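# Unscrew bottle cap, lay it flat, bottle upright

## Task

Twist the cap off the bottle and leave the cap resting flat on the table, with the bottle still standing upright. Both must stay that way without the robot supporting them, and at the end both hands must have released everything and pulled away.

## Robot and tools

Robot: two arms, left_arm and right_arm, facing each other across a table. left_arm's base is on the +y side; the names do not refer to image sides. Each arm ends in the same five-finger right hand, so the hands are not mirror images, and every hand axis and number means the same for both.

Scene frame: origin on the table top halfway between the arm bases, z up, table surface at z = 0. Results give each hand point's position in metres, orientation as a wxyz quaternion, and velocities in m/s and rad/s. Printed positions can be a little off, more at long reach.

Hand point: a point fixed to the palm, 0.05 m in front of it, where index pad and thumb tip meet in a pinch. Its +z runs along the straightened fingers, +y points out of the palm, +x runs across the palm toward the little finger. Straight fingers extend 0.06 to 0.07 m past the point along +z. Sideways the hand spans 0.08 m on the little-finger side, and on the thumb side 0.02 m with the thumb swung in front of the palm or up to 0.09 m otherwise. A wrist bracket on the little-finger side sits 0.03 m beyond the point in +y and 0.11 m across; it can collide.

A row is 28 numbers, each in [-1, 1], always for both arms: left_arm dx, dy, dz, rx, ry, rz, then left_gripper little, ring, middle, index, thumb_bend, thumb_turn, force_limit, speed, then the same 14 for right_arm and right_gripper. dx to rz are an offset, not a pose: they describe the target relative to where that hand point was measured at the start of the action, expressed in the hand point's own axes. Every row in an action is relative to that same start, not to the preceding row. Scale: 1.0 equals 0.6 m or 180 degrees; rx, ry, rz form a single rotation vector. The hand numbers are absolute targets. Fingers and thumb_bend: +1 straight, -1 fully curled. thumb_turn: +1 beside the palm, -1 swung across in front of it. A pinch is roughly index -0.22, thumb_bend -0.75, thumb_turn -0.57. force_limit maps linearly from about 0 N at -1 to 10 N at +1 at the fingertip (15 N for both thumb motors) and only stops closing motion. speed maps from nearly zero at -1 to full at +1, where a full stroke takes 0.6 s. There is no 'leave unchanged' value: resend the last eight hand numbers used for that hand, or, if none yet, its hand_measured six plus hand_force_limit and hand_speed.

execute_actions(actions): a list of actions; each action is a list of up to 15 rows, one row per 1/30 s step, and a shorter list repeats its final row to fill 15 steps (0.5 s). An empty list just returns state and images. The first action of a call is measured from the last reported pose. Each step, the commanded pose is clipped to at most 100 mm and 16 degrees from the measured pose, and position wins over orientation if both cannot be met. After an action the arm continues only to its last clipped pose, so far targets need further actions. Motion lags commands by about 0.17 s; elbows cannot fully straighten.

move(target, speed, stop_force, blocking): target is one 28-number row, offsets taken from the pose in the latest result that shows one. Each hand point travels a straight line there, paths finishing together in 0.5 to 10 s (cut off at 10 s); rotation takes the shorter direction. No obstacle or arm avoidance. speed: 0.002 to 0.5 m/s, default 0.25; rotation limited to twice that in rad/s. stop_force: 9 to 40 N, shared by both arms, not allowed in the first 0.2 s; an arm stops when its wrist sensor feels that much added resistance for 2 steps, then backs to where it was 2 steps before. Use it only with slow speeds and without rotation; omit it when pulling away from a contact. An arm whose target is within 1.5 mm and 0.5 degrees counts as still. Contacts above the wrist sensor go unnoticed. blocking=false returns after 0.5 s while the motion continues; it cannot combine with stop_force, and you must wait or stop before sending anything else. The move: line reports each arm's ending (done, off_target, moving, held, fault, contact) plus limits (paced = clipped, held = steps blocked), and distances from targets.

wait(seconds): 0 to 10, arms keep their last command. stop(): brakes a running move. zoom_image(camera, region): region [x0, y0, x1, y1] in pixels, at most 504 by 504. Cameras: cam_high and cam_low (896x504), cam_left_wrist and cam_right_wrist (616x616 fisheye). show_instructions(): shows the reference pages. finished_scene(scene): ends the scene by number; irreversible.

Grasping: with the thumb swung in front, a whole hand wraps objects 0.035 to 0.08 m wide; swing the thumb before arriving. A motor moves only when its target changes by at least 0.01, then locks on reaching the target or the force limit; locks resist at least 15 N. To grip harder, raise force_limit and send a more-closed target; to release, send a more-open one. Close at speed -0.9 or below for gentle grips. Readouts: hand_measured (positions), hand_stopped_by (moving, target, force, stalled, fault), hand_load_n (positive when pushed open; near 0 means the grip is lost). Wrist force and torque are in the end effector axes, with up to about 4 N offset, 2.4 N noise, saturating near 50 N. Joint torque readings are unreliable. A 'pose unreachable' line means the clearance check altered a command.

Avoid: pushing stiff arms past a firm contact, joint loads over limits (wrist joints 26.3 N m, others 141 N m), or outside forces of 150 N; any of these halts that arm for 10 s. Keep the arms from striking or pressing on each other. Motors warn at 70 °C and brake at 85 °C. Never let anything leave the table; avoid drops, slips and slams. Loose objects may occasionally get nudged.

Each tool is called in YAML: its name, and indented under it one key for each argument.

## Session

execute_actions:
  actions: []

Scene clock: 0.00 s.
left_arm: end_effector_position=(+0.2785, +0.5501, +0.4723) hand_measured=(+1.000, +1.000, +1.000, +1.000, +1.000, +1.000) hand_load_n=(+0.0, +0.0, +0.0, +0.0, +0.0, +0.0) hand_stopped_by=(target, target, target, target, target, target) hand_force_limit=0.00 hand_speed=-0.80 end_effector_quat_wxyz=(-0.013, +0.298, +0.954, +0.025) end_effector_velocity=(-0.000, -0.000, +0.000) end_effector_angular_velocity=(-0.001, -0.001, -0.001) | right_arm: end_effector_position=(+0.1079, -0.2679, +0.4826) hand_measured=(+1.000, +1.000, +1.000, +1.000, +1.000, +1.000) hand_load_n=(+0.0, +0.0, +0.0, +0.0, +0.0, +0.0) hand_stopped_by=(target, target, target, target, target, target) hand_force_limit=0.00 hand_speed=-0.80 end_effector_quat_wxyz=(+0.013, -0.278, +0.961, +0.005) end_effector_velocity=(-0.000, +0.000, -0.000) end_effector_angular_velocity=(+0.000, +0.001, -0.000)
Joint positions: left_arm=[ 0.542 -1.7    1.357  1.964  1.546 -1.89 ] | right_arm=[-1.195 -1.739  1.338  1.945  1.56  -1.909]
Joint velocities: left_arm=[-0.001 -0.    -0.    -0.     0.    -0.001] | right_arm=[ 0.    -0.     0.001 -0.    -0.     0.   ]
Joint torques (N m, as the arm reports them, + toward a larger angle): no reading
Wrist force (N, on the end effector, along its own x y z axes, offset not removed): no reading
Wrist torque (N m, same axes, about the end effector's origin, offset not removed): no reading
Hand target (left_arm): +0.279, +0.550, +0.472; -0.013, +0.298, +0.954, +0.025
Hand target (right_arm): +0.108, -0.268, +0.483; +0.013, -0.278, +0.961, +0.005

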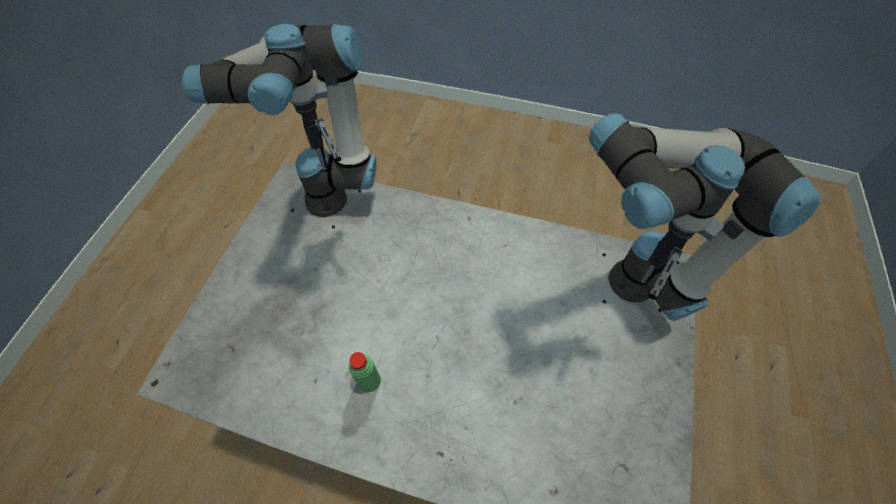

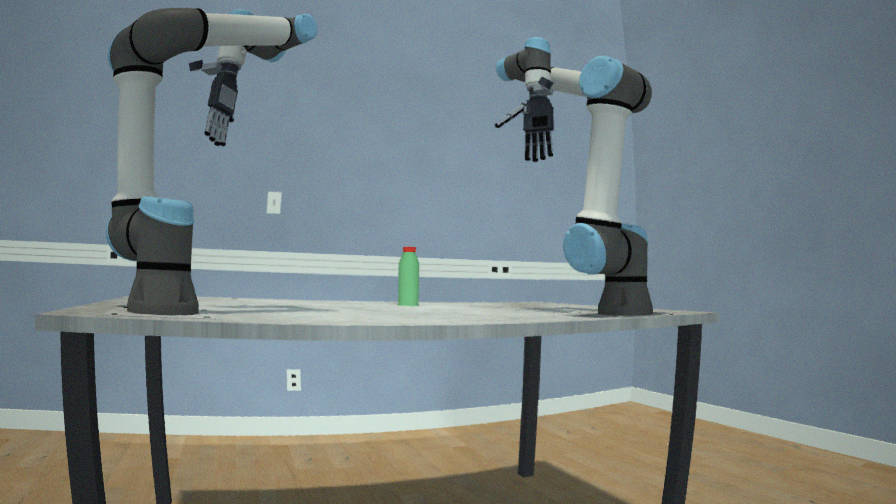

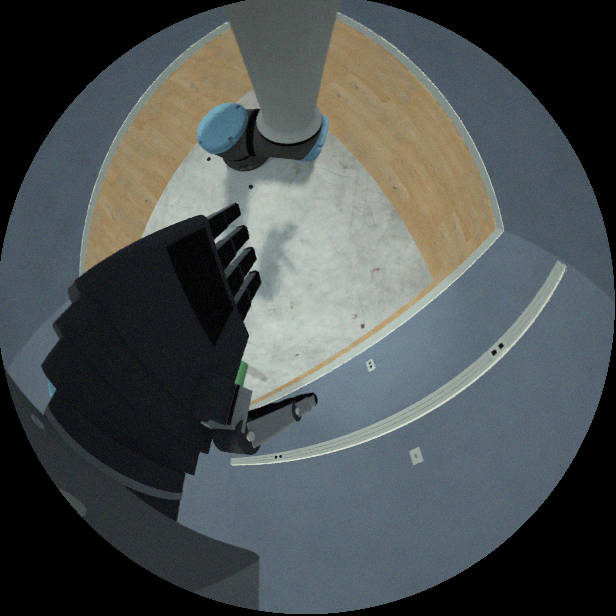

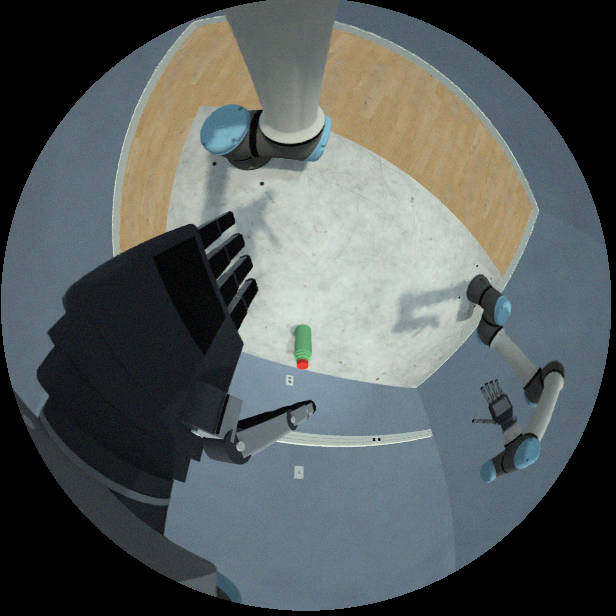

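zoom_image:
  camera: "cam_low"
  region: [370, 235, 454, 319]

zoom_image:
  camera: "cam_high"
  region: [320, 330, 420, 430]

Region (370, 235, 454, 319) of cam_low's 896x504 image, scaled by 6.000, with more detail than that image has.

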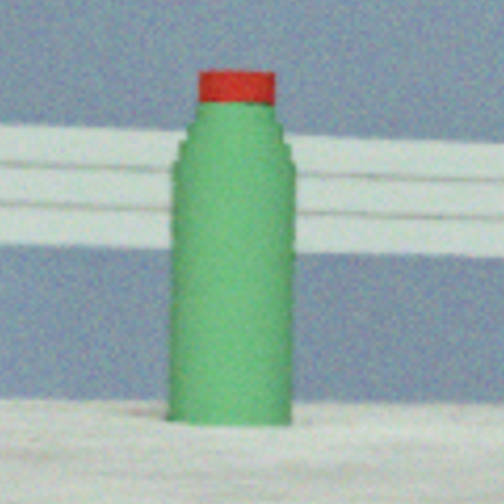

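Region (320, 330, 420, 430) of cam_high's 896x504 image, scaled by 5.040, with more detail than that image has.

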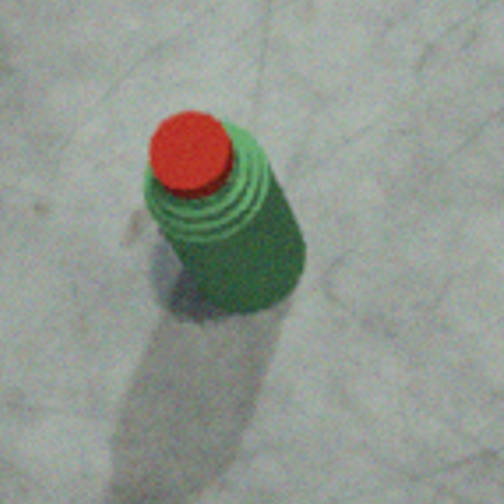

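move:
  target: [-0.8135,-0.7435,0.497,0.0101,-0.5123,-0.0102,0.9,0.9,0.9,0.9,1,-1,0.8,0, -0.115,0.0627,0.137,0.3053,-0.0536,-0.1204,-1,-1,0.5,0.5,0.3,-1,0,0]
  speed: 0.45

Scene clock: 122.67 s.
left_arm: end_effector_position=(+0.4211, -0.0776, +0.1375) hand_measured=(+0.900, +0.900, +0.900, +0.900, +1.000, -1.000) hand_load_n=(+0.0, +0.0, +0.0, +0.0, +0.0, +0.0) hand_stopped_by=(target, target, target, target, target, target) hand_force_limit=0.80 hand_speed=0.00 end_effector_quat_wxyz=(+0.674, +0.211, +0.675, -0.212) end_effector_velocity=(+0.001, -0.002, -0.000) end_effector_angular_velocity=(-0.004, -0.007, -0.003) | right_arm: end_effector_position=(+0.1365, -0.2155, +0.4238) hand_measured=(-1.000, -1.000, +0.500, +0.500, +0.300, -1.000) hand_load_n=(+0.0, +0.0, +0.0, +0.0, +0.0, +0.0) hand_stopped_by=(target, target, target, target, target, target) hand_force_limit=0.00 hand_speed=0.00 end_effector_quat_wxyz=(+0.165, -0.385, +0.855, -0.305) end_effector_velocity=(-0.000, -0.000, -0.000) end_effector_angular_velocity=(-0.000, -0.000, -0.000)
Joint positions: left_arm=[ 0.002 -0.785  1.497 -0.71   0.713 -1.574] | right_arm=[-0.441 -1.494  1.34   1.775  2.278 -1.421]
Joint velocities: left_arm=[ 0.002  0.005 -0.002 -0.014  0.004  0.01 ] | right_arm=[ 0.     0.     0.001 -0.     0.     0.001]
Joint torques (N m, as the arm reports them, + toward a larger angle): left_arm=[ 14.4  -37.03 -25.34  -3.06   2.06   1.99] | right_arm=[ -3.91 -31.95 -33.33   5.01  -0.58  -2.62]
Wrist force (N, on the end effector, along its own x y z axes, offset not removed): left_arm=[-2.9 -1.5 0.0] | right_arm=[1.2 -2.3 -1.4]
Wrist torque (N m, same axes, about the end effector's origin, offset not removed): left_arm=[-0.07 0.50 0.04] | right_arm=[-0.15 -0.02 -0.15]
Hand target (left_arm): +0.421, -0.078, +0.137; +0.674, +0.211, +0.675, -0.212
Hand target (right_arm): +0.136, -0.215, +0.424; +0.165, -0.385, +0.855, -0.305
Off the commanded pose (left_arm): 0.001 m, 0 deg.
Off the commanded pose (right_arm): 0.030 m, 16 deg; orientation clipped at the last step of the last action.
move: held (right_arm); limits=paced,held; held on 33 of 80 steps (right_arm), including the last (right_arm)
pose unreachable (right arm): on one or more control steps of this call, first in action 0 (counted from 0), this arm could not follow its commanded pose, so it was not sent that pose on those steps. On the call's last step it was still not sent that pose. It may still have moved: this result reports where it is.
cause: the commanded pose would bring two parts of the arm too close to each other (joints 4 (wrist 1) to 6 (wrist 3) lie between them).

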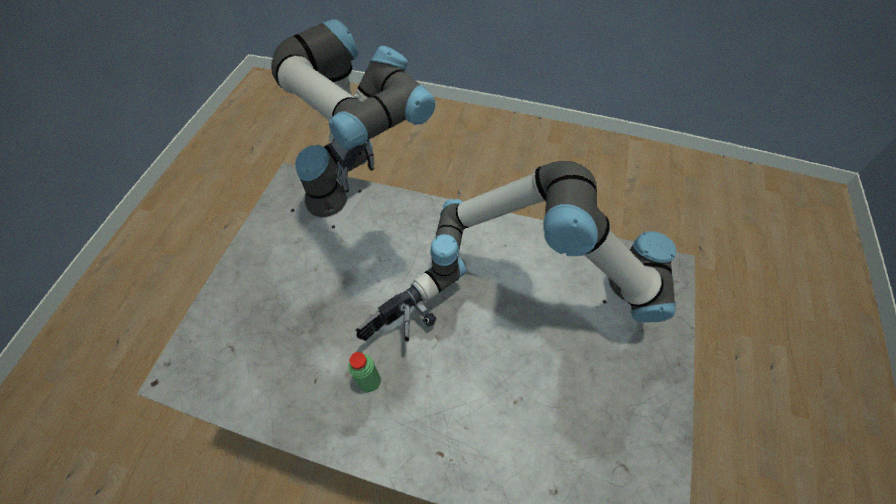

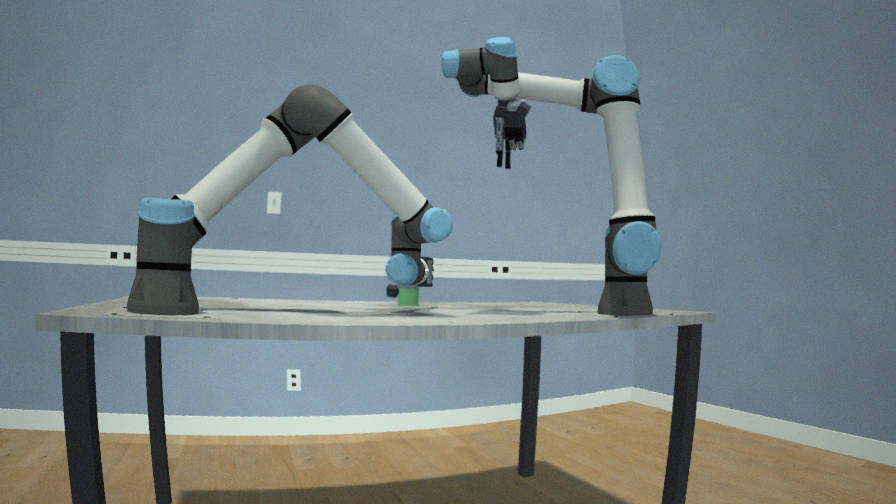

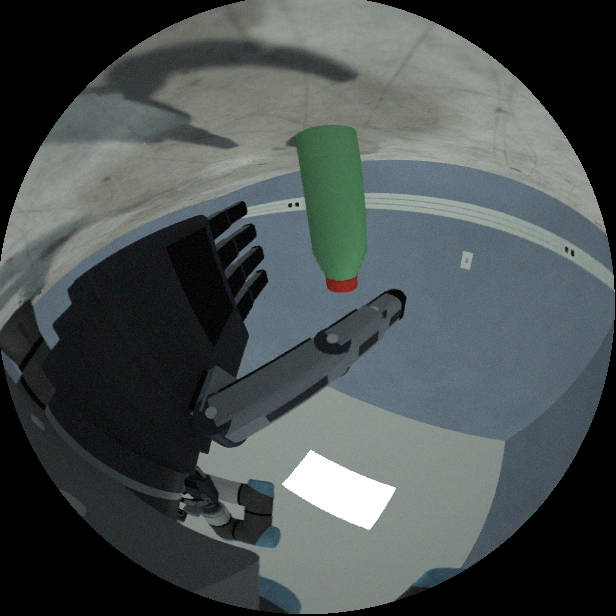

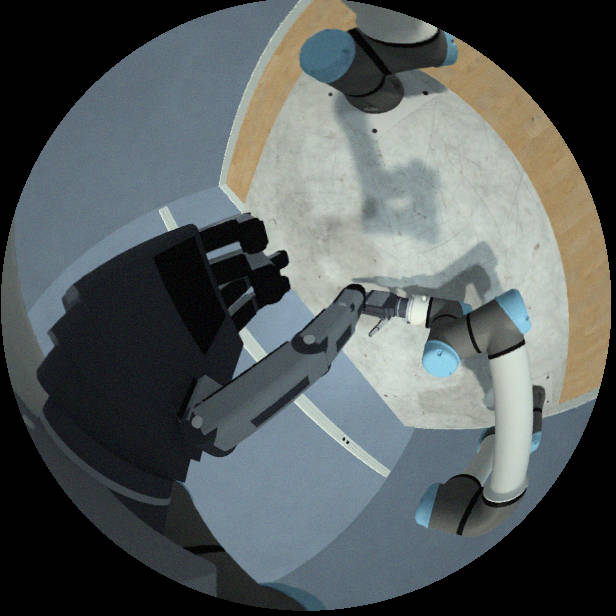

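execute_actions:
  actions: []

Scene clock: 156.13 s.
left_arm: end_effector_position=(+0.4212, -0.0778, +0.1374) hand_measured=(+0.900, +0.900, +0.900, +0.900, +1.000, -1.000) hand_load_n=(+0.0, +0.0, +0.0, +0.0, +0.0, +0.0) hand_stopped_by=(target, target, target, target, target, target) hand_force_limit=0.80 hand_speed=0.00 end_effector_quat_wxyz=(+0.674, +0.211, +0.675, -0.212) end_effector_velocity=(-0.001, -0.000, -0.000) end_effector_angular_velocity=(+0.000, +0.001, -0.001) | right_arm: end_effector_position=(+0.1365, -0.2155, +0.4238) hand_measured=(-1.000, -1.000, +0.500, +0.500, +0.300, -1.000) hand_load_n=(+0.0, +0.0, +0.0, +0.0, +0.0, +0.0) hand_stopped_by=(target, target, target, target, target, target) hand_force_limit=0.00 hand_speed=0.00 end_effector_quat_wxyz=(+0.165, -0.385, +0.855, -0.305) end_effector_velocity=(-0.000, +0.000, -0.000) end_effector_angular_velocity=(+0.000, +0.000, +0.000)
Joint positions: left_arm=[ 0.002 -0.784  1.496 -0.711  0.713 -1.573] | right_arm=[-0.441 -1.494  1.34   1.775  2.278 -1.421]
Joint velocities: left_arm=[-0.002 -0.     0.001  0.001 -0.    -0.001] | right_arm=[ 0.  0.  0. -0. -0.  0.]
Joint torques (N m, as the arm reports them, + toward a larger angle): left_arm=[ 13.28 -35.95 -24.74  -3.52   1.89   2.46] | right_arm=[ -5.   -31.6  -32.57   5.01  -0.36  -2.48]
Wrist force (N, on the end effector, along its own x y z axes, offset not removed): left_arm=[-0.5 3.1 0.6] | right_arm=[1.4 -4.3 -4.0]
Wrist torque (N m, same axes, about the end effector's origin, offset not removed): left_arm=[0.44 0.01 0.19] | right_arm=[-0.30 0.08 -0.20]
Hand target (left_arm): +0.421, -0.078, +0.137; +0.674, +0.211, +0.675, -0.212
Hand target (right_arm): +0.136, -0.215, +0.424; +0.165, -0.385, +0.855, -0.305
Off the commanded pose (left_arm): 0.001 m, 0 deg.
Off the commanded pose (right_arm): 0.030 m, 16 deg; orientation clipped at the last step of the last action.
previous command not reached (right arm): its pose would have brought two parts of the arm too close to each other.

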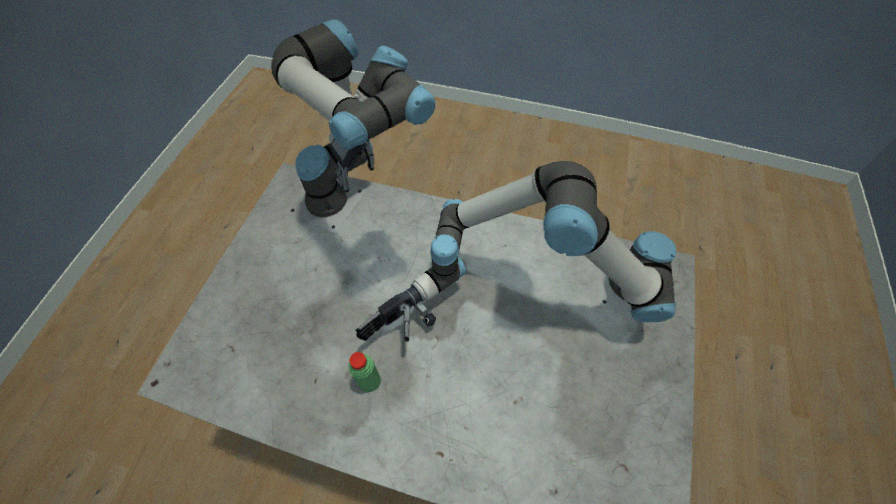

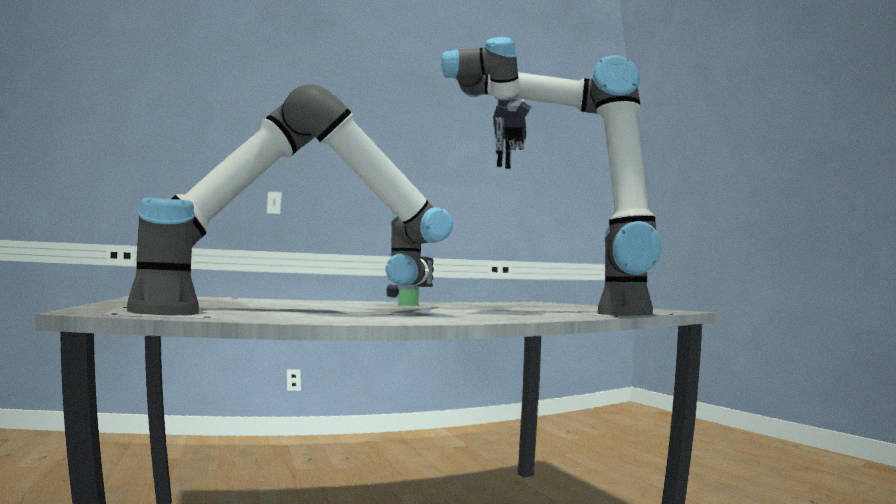

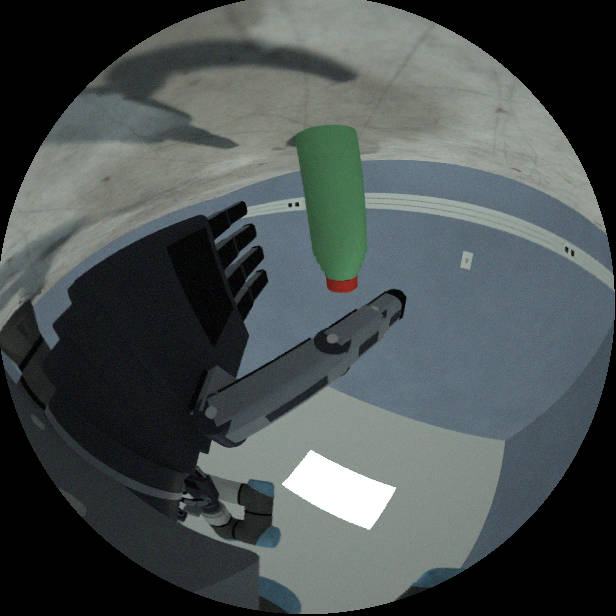

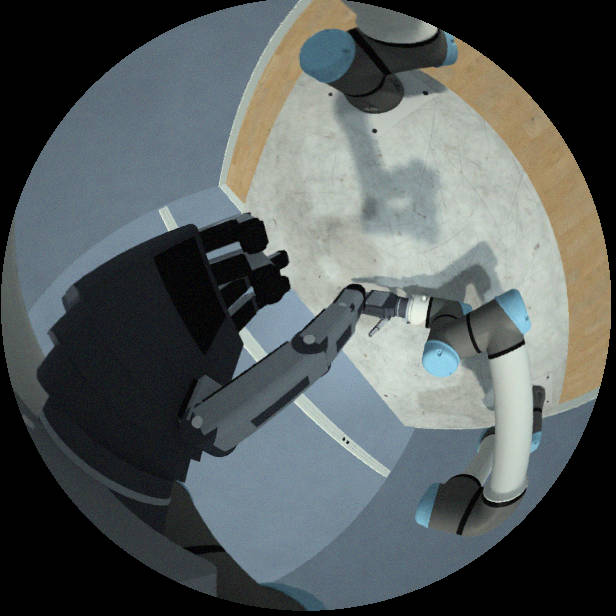

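move:
  target: [0.025,0.025,0.0833,0,0,0,0.9,0.9,0.9,0.9,1,-1,0.8,0, -0.1562,0.1578,0.1464,0.089,-0.0156,-0.0289,-1,-1,0.5,0.5,0.3,-1,0,0]
  speed: 0.2

Scene clock: 237.70 s.
left_arm: end_effector_position=(+0.4706, -0.0939, +0.1224) hand_measured=(+0.900, +0.900, +0.900, +0.900, +1.000, -1.000) hand_load_n=(+0.0, +0.0, +0.0, +0.0, +0.0, +0.0) hand_stopped_by=(target, target, target, target, target, target) hand_force_limit=0.80 hand_speed=0.00 end_effector_quat_wxyz=(+0.674, +0.211, +0.675, -0.212) end_effector_velocity=(+0.001, -0.002, +0.000) end_effector_angular_velocity=(-0.000, -0.000, -0.001) | right_arm: end_effector_position=(+0.1531, -0.1865, +0.3794) hand_measured=(-1.000, -1.000, +0.500, +0.500, +0.300, -1.000) hand_load_n=(+0.0, +0.0, +0.0, +0.0, +0.0, +0.0) hand_stopped_by=(target, target, target, target, target, target) hand_force_limit=0.00 hand_speed=0.00 end_effector_quat_wxyz=(+0.185, -0.395, +0.831, -0.345) end_effector_velocity=(-0.000, -0.000, -0.000) end_effector_angular_velocity=(-0.000, +0.002, -0.000)
Joint positions: left_arm=[ 0.078 -0.701  1.376 -0.674  0.789 -1.573] | right_arm=[-0.378 -1.405  1.398  1.685  2.37  -1.373]
Joint velocities: left_arm=[ 0.001  0.003 -0.006  0.003  0.002  0.001] | right_arm=[-0.001 -0.     0.001 -0.    -0.001 -0.001]
Joint torques (N m, as the arm reports them, + toward a larger angle): left_arm=[ 15.03 -40.31 -23.59   0.73   2.28  -0.7 ] | right_arm=[ -4.15 -32.01 -33.6    5.17  -0.63  -0.76]
Wrist force (N, on the end effector, along its own x y z axes, offset not removed): left_arm=[-2.8 -1.5 1.1] | right_arm=[-1.3 -3.4 -1.2]
Wrist torque (N m, same axes, about the end effector's origin, offset not removed): left_arm=[-0.10 0.23 -0.24] | right_arm=[-0.31 0.28 -0.32]
Hand target (left_arm): +0.471, -0.094, +0.122; +0.674, +0.211, +0.675, -0.212
Hand target (right_arm): +0.153, -0.187, +0.379; +0.185, -0.395, +0.831, -0.345
Off the commanded pose (left_arm): 0.000 m, 0 deg.
Off the commanded pose (right_arm): 0.104 m, 11 deg; position clipped at the last step of the last action.
move: held (right_arm); limits=paced,held; held on 13 of 38 steps (right_arm), including the last (right_arm)
pose unreachable (right arm): on one or more control steps of this call, first in action 0 (counted from 0), this arm could not follow its commanded pose, so it was not sent that pose on those steps. On the call's last step it was still not sent that pose. It may still have moved: this result reports where it is.
cause: the commanded pose would bring two parts of the arm too close to each other (joints 4 (wrist 1) to 6 (wrist 3) lie between them).

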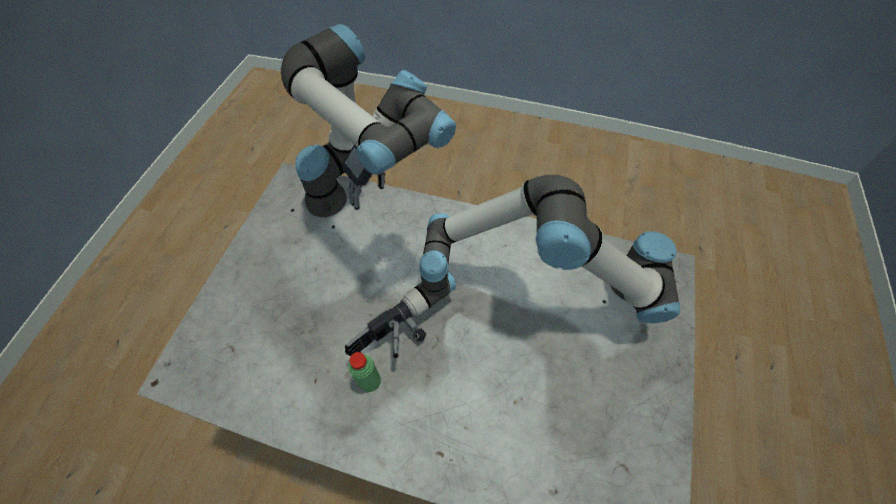

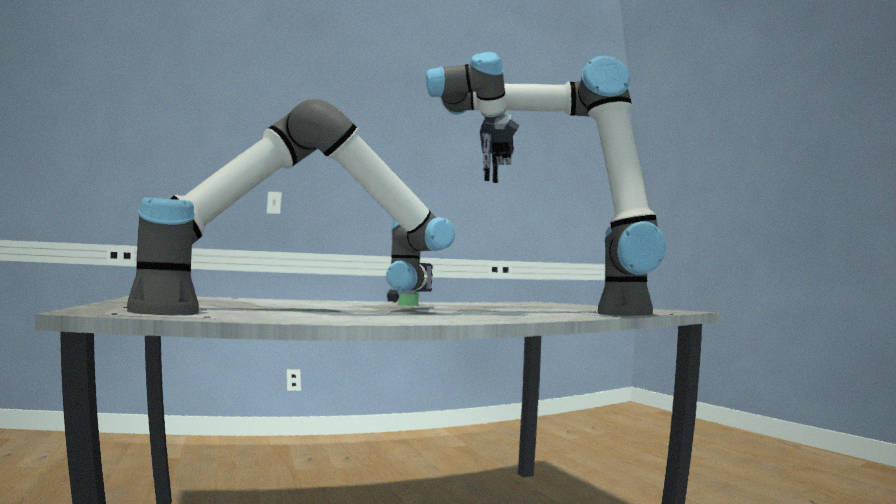

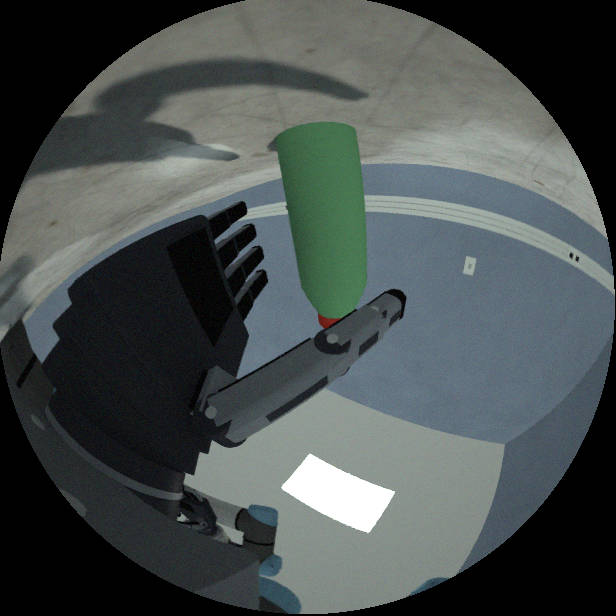

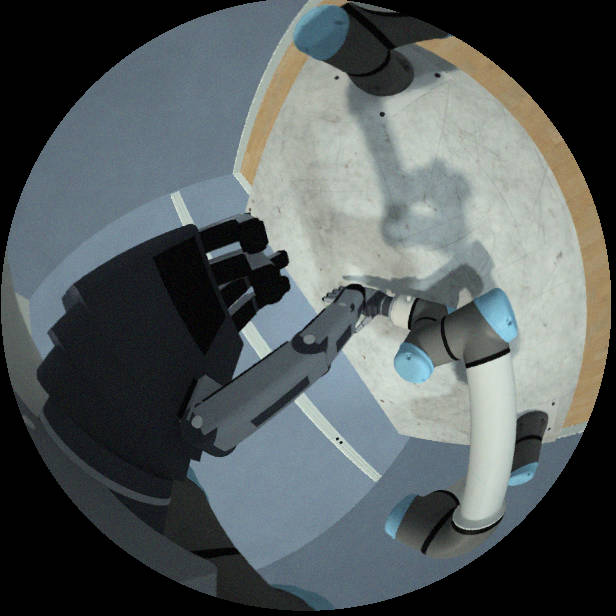

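zoom_image:
  camera: "cam_high"
  region: [310, 280, 450, 400]

Region (310, 280, 450, 400) of cam_high's 896x504 image, scaled by 3.600, with more detail than that image has; it fills the top 432 rows of this view, and the rest is white.

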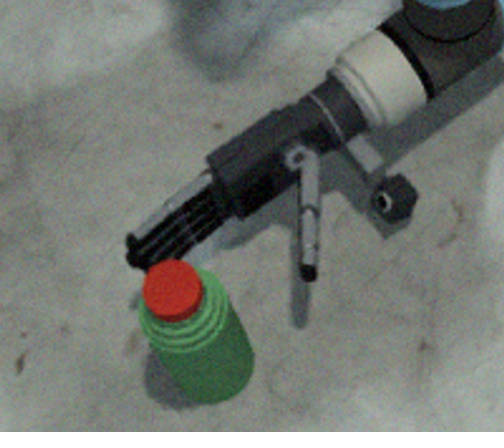

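move:
  target: [0,0.0333,0.0583,0,0,0,0.9,0.9,0.9,0.9,1,-1,0.8,0, -0.1061,0.1291,0.1103,0,0,0,-1,-1,0.5,0.5,0.3,-1,0,0]
  speed: 0.2

zoom_image:
  camera: "cam_high"
  region: [310, 280, 450, 400]

Scene clock: 301.23 s.
left_arm: end_effector_position=(+0.5107, -0.0975, +0.1223) hand_measured=(+0.900, +0.900, +0.900, +0.900, +1.000, -1.000) hand_load_n=(+0.0, +0.0, +0.0, +0.0, +0.0, +0.0) hand_stopped_by=(target, target, target, target, target, target) hand_force_limit=0.80 hand_speed=0.00 end_effector_quat_wxyz=(+0.674, +0.211, +0.675, -0.212) end_effector_velocity=(-0.001, +0.000, -0.001) end_effector_angular_velocity=(+0.001, +0.000, -0.001) | right_arm: end_effector_position=(+0.1899, -0.1303, +0.2800) hand_measured=(-1.000, -1.000, +0.500, +0.500, +0.300, -1.000) hand_load_n=(+0.0, +0.0, +0.0, +0.0, +0.0, +0.0) hand_stopped_by=(target, target, target, target, target, target) hand_force_limit=0.00 hand_speed=0.00 end_effector_quat_wxyz=(+0.185, -0.395, +0.831, -0.345) end_effector_velocity=(+0.001, +0.001, -0.001) end_effector_angular_velocity=(+0.000, -0.001, +0.000)
Joint positions: left_arm=[ 0.138 -0.663  1.298 -0.634  0.849 -1.573] | right_arm=[-0.386 -1.226  1.422  1.474  2.37  -1.384]
Joint velocities: left_arm=[-0.001  0.     0.001 -0.    -0.    -0.   ] | right_arm=[ 0.     0.003 -0.002 -0.002  0.001 -0.   ]
Joint torques (N m, as the arm reports them, + toward a larger angle): left_arm=[ 13.29 -40.18 -26.52   1.24   1.99  -2.  ] | right_arm=[ -4.12 -20.66 -33.23   0.1    2.71  -2.67]
Wrist force (N, on the end effector, along its own x y z axes, offset not removed): left_arm=[-0.6 2.8 -0.4] | right_arm=[0.1 -4.6 -1.1]
Wrist torque (N m, same axes, about the end effector's origin, offset not removed): left_arm=[0.37 0.24 0.11] | right_arm=[-0.62 0.15 -0.24]
Hand target (left_arm): +0.511, -0.097, +0.122; +0.674, +0.211, +0.675, -0.212
Hand target (right_arm): +0.190, -0.130, +0.280; +0.185, -0.395, +0.831, -0.345
Off the commanded pose (left_arm): 0.000 m, 0 deg.
Off the commanded pose (right_arm): 0.000 m, 0 deg.
move: done

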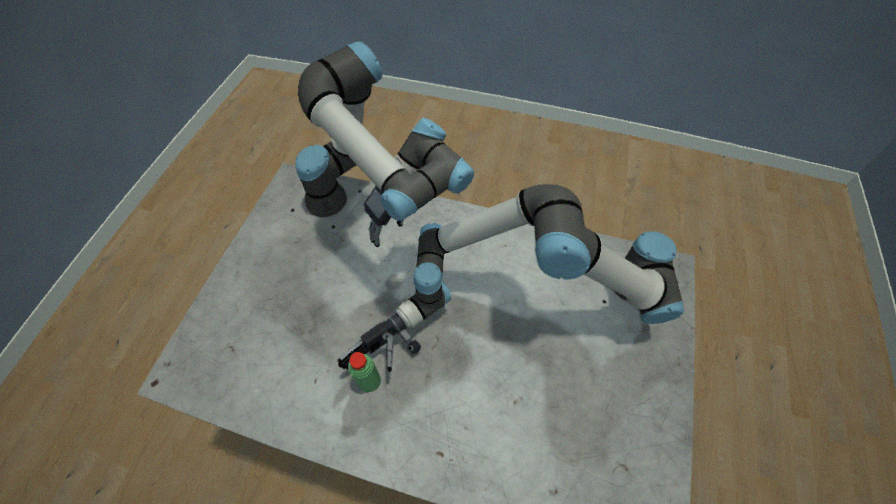

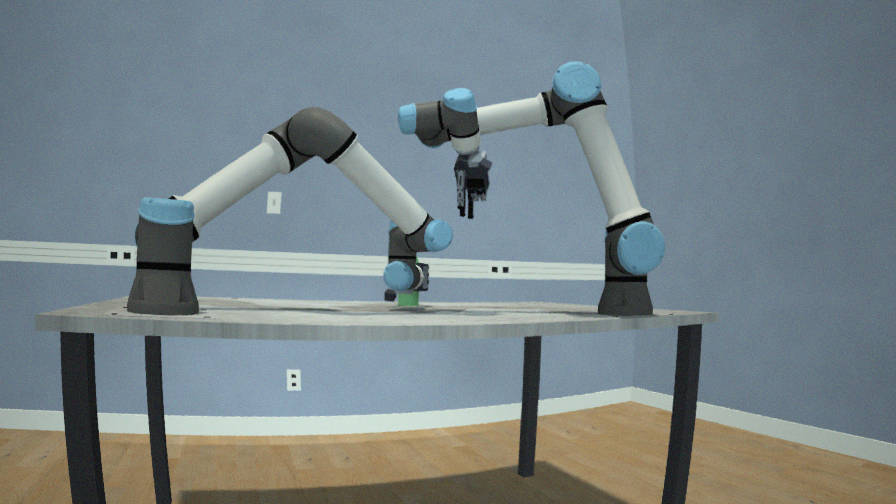

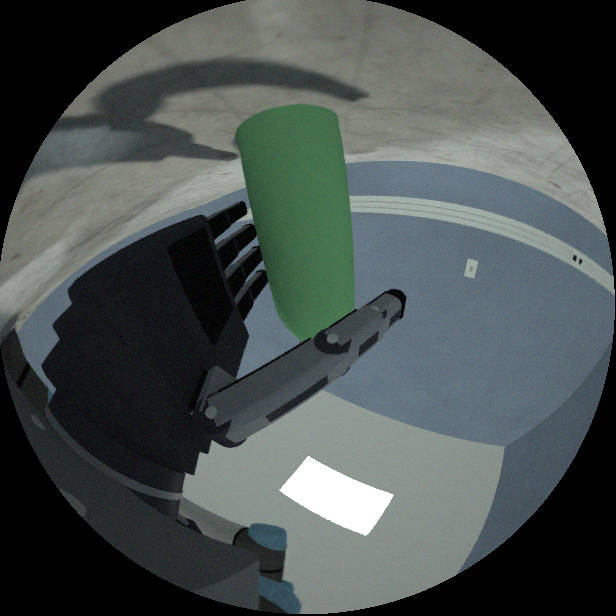

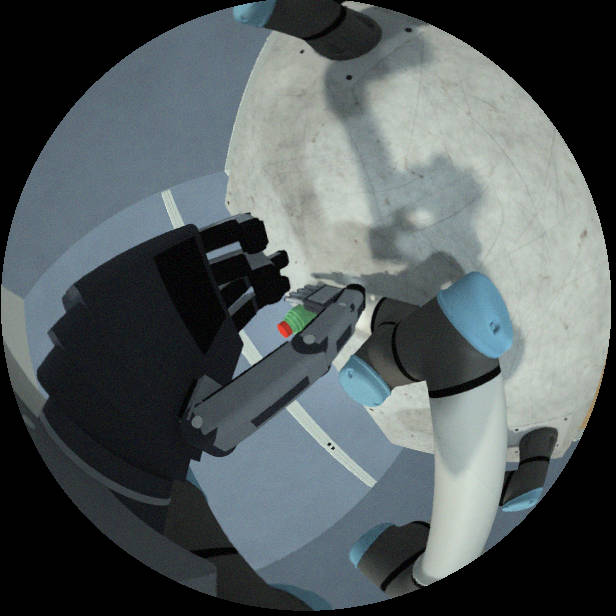

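Region (310, 280, 450, 400) of cam_high's 896x504 image, scaled by 3.600, with more detail than that image has; it fills the top 432 rows of this view, and the rest is white.

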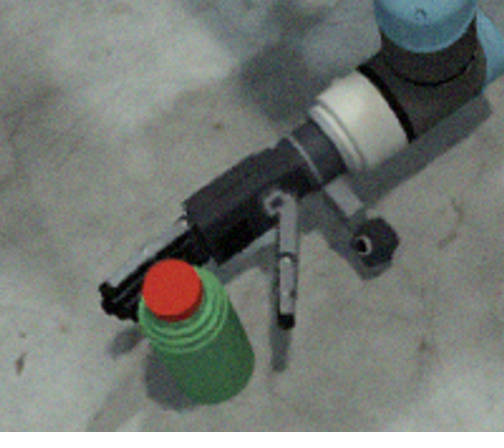

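move:
  target: [0,0.02,0.0417,0,0,0,0.9,0.9,0.9,0.9,1,-1,0.8,0, 0,0,0,0.0588,-0.0098,-0.0173,-1,-1,0.5,0.5,0.3,-1,0,0]
  speed: 0.1

zoom_image:
  camera: "cam_high"
  region: [310, 280, 450, 400]

Scene clock: 361.90 s.
left_arm: end_effector_position=(+0.5380, -0.1018, +0.1223) hand_measured=(+0.900, +0.900, +0.900, +0.900, +1.000, -1.000) hand_load_n=(+0.0, +0.0, +0.0, +0.0, +0.0, +0.0) hand_stopped_by=(target, target, target, target, target, target) hand_force_limit=0.80 hand_speed=0.00 end_effector_quat_wxyz=(+0.674, +0.211, +0.675, -0.212) end_effector_velocity=(+0.002, -0.001, +0.000) end_effector_angular_velocity=(-0.002, -0.000, -0.000) | right_arm: end_effector_position=(+0.1898, -0.1304, +0.2799) hand_measured=(-1.000, -1.000, +0.500, +0.500, +0.300, -1.000) hand_load_n=(+0.0, +0.0, +0.0, +0.0, +0.0, +0.0) hand_stopped_by=(target, target, target, target, target, target) hand_force_limit=0.00 hand_speed=0.00 end_effector_quat_wxyz=(+0.224, -0.404, +0.782, -0.418) end_effector_velocity=(-0.000, -0.000, -0.000) end_effector_angular_velocity=(-0.010, -0.009, +0.002)
Joint positions: left_arm=[ 0.176 -0.63   1.23  -0.599  0.888 -1.573] | right_arm=[-0.304 -1.179  1.462  1.506  2.543 -1.294]
Joint velocities: left_arm=[ 0.002  0.003 -0.006  0.001  0.002 -0.   ] | right_arm=[0.005 0.004 0.004 0.005 0.011 0.01 ]
Joint torques (N m, as the arm reports them, + toward a larger angle): left_arm=[ 13.03 -40.03 -25.81   1.21   1.81   1.52] | right_arm=[  8.52 -20.05  -5.38   5.17   2.95   2.08]
Wrist force (N, on the end effector, along its own x y z axes, offset not removed): left_arm=[-2.0 2.3 -2.0] | right_arm=[-2.5 -3.5 -2.8]
Wrist torque (N m, same axes, about the end effector's origin, offset not removed): left_arm=[0.40 0.29 -0.01] | right_arm=[-0.40 0.51 -0.41]
Hand target (left_arm): +0.538, -0.102, +0.122; +0.674, +0.211, +0.675, -0.212
Hand target (right_arm): +0.190, -0.130, +0.280; +0.224, -0.404, +0.782, -0.419
Off the commanded pose (left_arm): 0.000 m, 0 deg.
Off the commanded pose (right_arm): 0.000 m, 0 deg.
move: done

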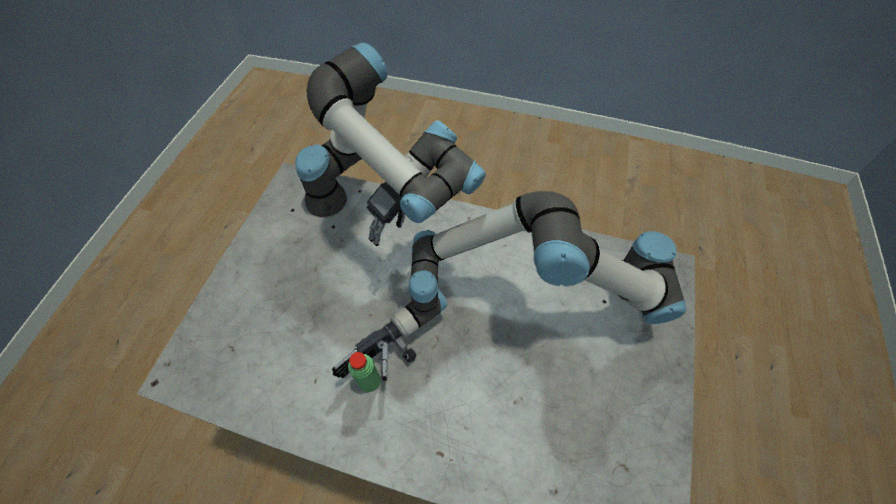

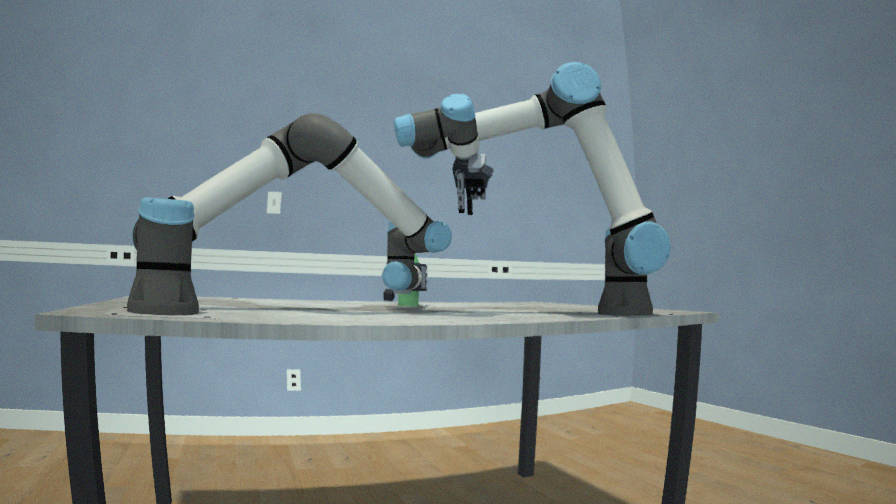

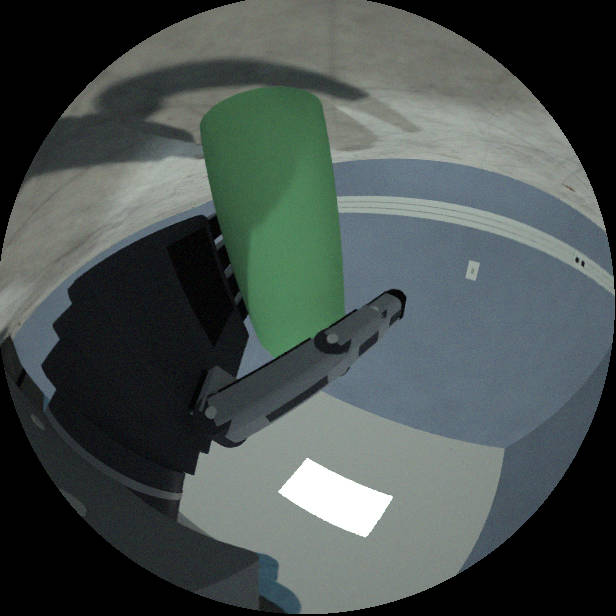

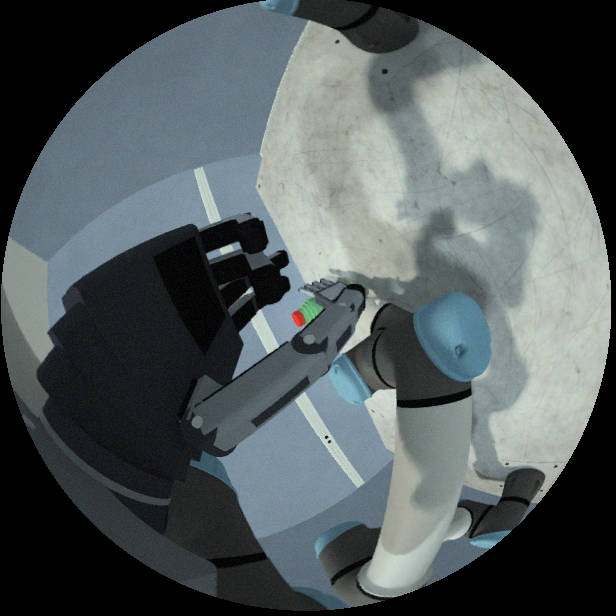

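Region (310, 280, 450, 400) of cam_high's 896x504 image, scaled by 3.600, with more detail than that image has; it fills the top 432 rows of this view, and the rest is white.

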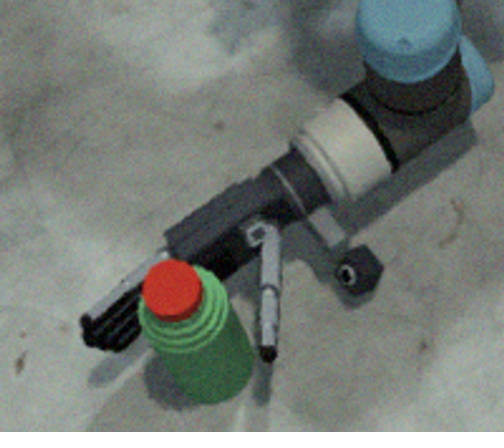

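move:
  target: [0,0,0,0,0,0,-0.7,-0.7,-0.7,-0.7,-0.6,-1,0.8,-0.5, 0,0,0,0,0,0,-1,-1,0.5,0.5,0.3,-1,0,0]
  speed: 0.1

Scene clock: 372.57 s.
left_arm: end_effector_position=(+0.5380, -0.1019, +0.1223) hand_measured=(+0.074, +0.100, +0.108, +0.128, +0.548, -1.000) hand_load_n=(+11.0, +6.0, +8.5, +6.0, +25.0, +14.0) hand_stopped_by=(force, force, force, force, force, target) hand_force_limit=0.80 hand_speed=-0.50 end_effector_quat_wxyz=(+0.674, +0.211, +0.675, -0.212) end_effector_velocity=(-0.000, -0.000, +0.000) end_effector_angular_velocity=(-0.001, +0.000, -0.000) | right_arm: end_effector_position=(+0.1898, -0.1304, +0.2799) hand_measured=(-1.000, -1.000, +0.500, +0.500, +0.300, -1.000) hand_load_n=(+0.0, +0.0, +0.0, +0.0, +0.0, +0.0) hand_stopped_by=(target, target, target, target, target, target) hand_force_limit=0.00 hand_speed=0.00 end_effector_quat_wxyz=(+0.224, -0.404, +0.782, -0.418) end_effector_velocity=(-0.000, -0.000, -0.000) end_effector_angular_velocity=(-0.000, +0.001, +0.000)
Joint positions: left_arm=[ 0.176 -0.63   1.23  -0.599  0.888 -1.573] | right_arm=[-0.304 -1.179  1.462  1.506  2.543 -1.294]
Joint velocities: left_arm=[-0.     0.    -0.001 -0.     0.    -0.   ] | right_arm=[ 0.    -0.     0.001 -0.    -0.    -0.   ]
Joint torques (N m, as the arm reports them, + toward a larger angle): left_arm=[-11.74 -53.74 -11.5   -3.35  -1.82  -0.65] | right_arm=[ -4.32 -44.05 -30.87   0.07  -0.45  -2.38]
Wrist force (N, on the end effector, along its own x y z axes, offset not removed): left_arm=[0.3 1.7 -0.8] | right_arm=[-1.6 -4.4 -3.4]
Wrist torque (N m, same axes, about the end effector's origin, offset not removed): left_arm=[0.16 -0.05 0.25] | right_arm=[-0.36 0.34 -0.35]
Hand target (left_arm): +0.538, -0.102, +0.122; +0.674, +0.211, +0.675, -0.212
Hand target (right_arm): +0.190, -0.130, +0.280; +0.224, -0.404, +0.782, -0.418
Off the commanded pose (left_arm): 0.000 m, 0 deg.
Off the commanded pose (right_arm): 0.000 m, 0 deg.
move: done

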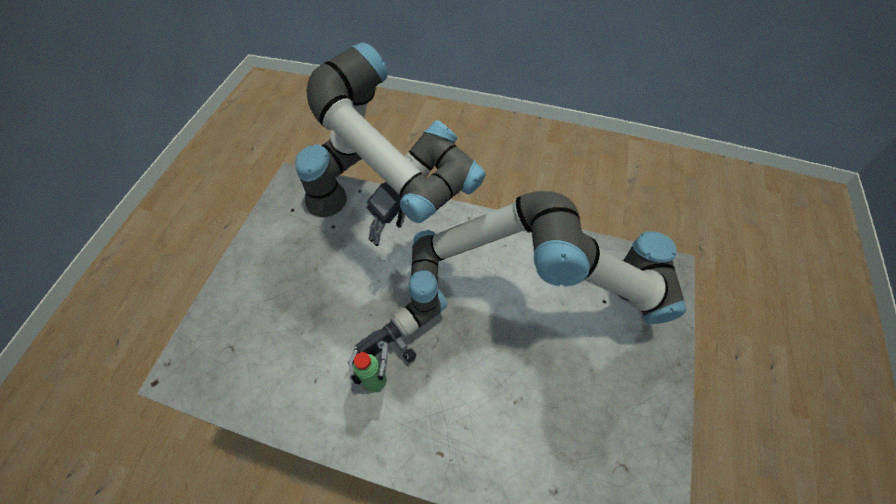

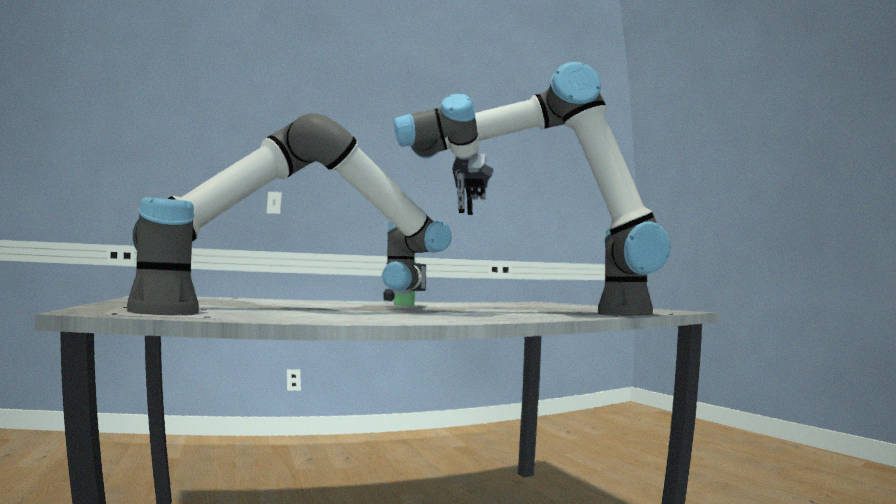

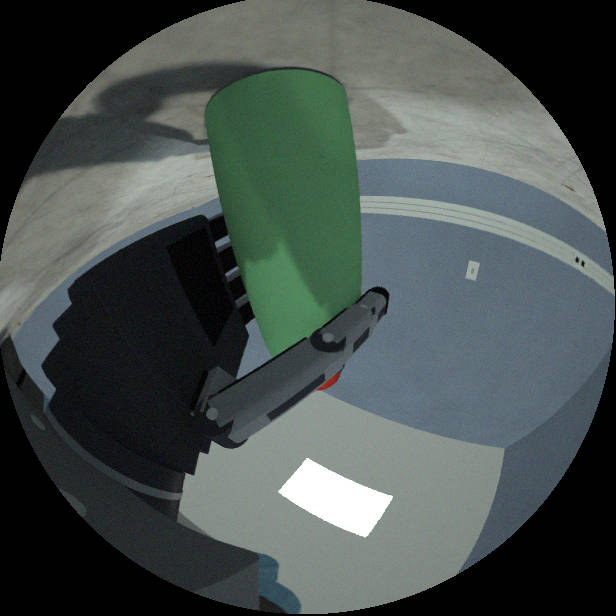

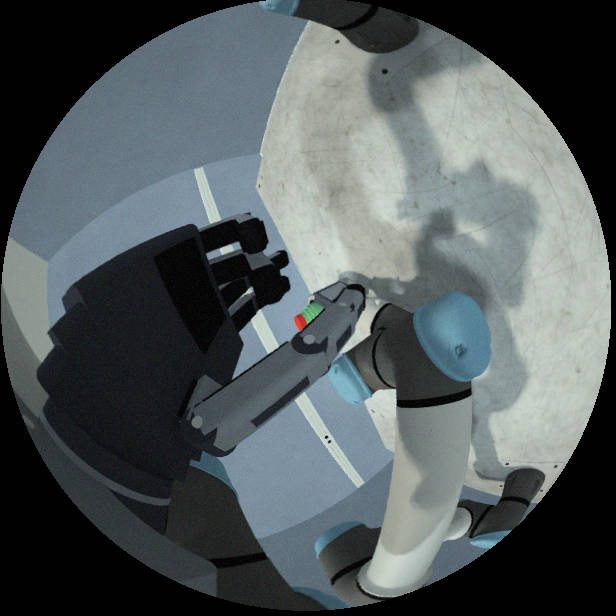

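zoom_image:
  camera: "cam_high"
  region: [320, 310, 430, 405]

Region (320, 310, 430, 405) of cam_high's 896x504 image, scaled by 4.582, with more detail than that image has; it fills the top 435 rows of this view, and the rest is white.

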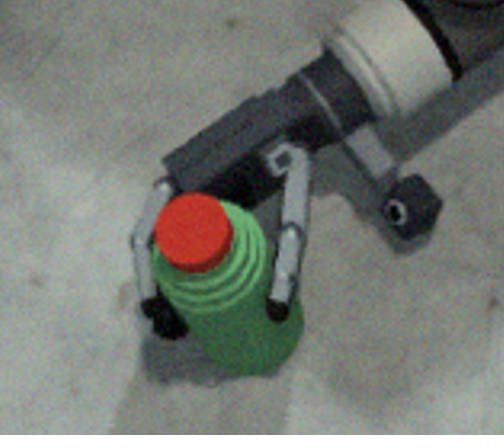

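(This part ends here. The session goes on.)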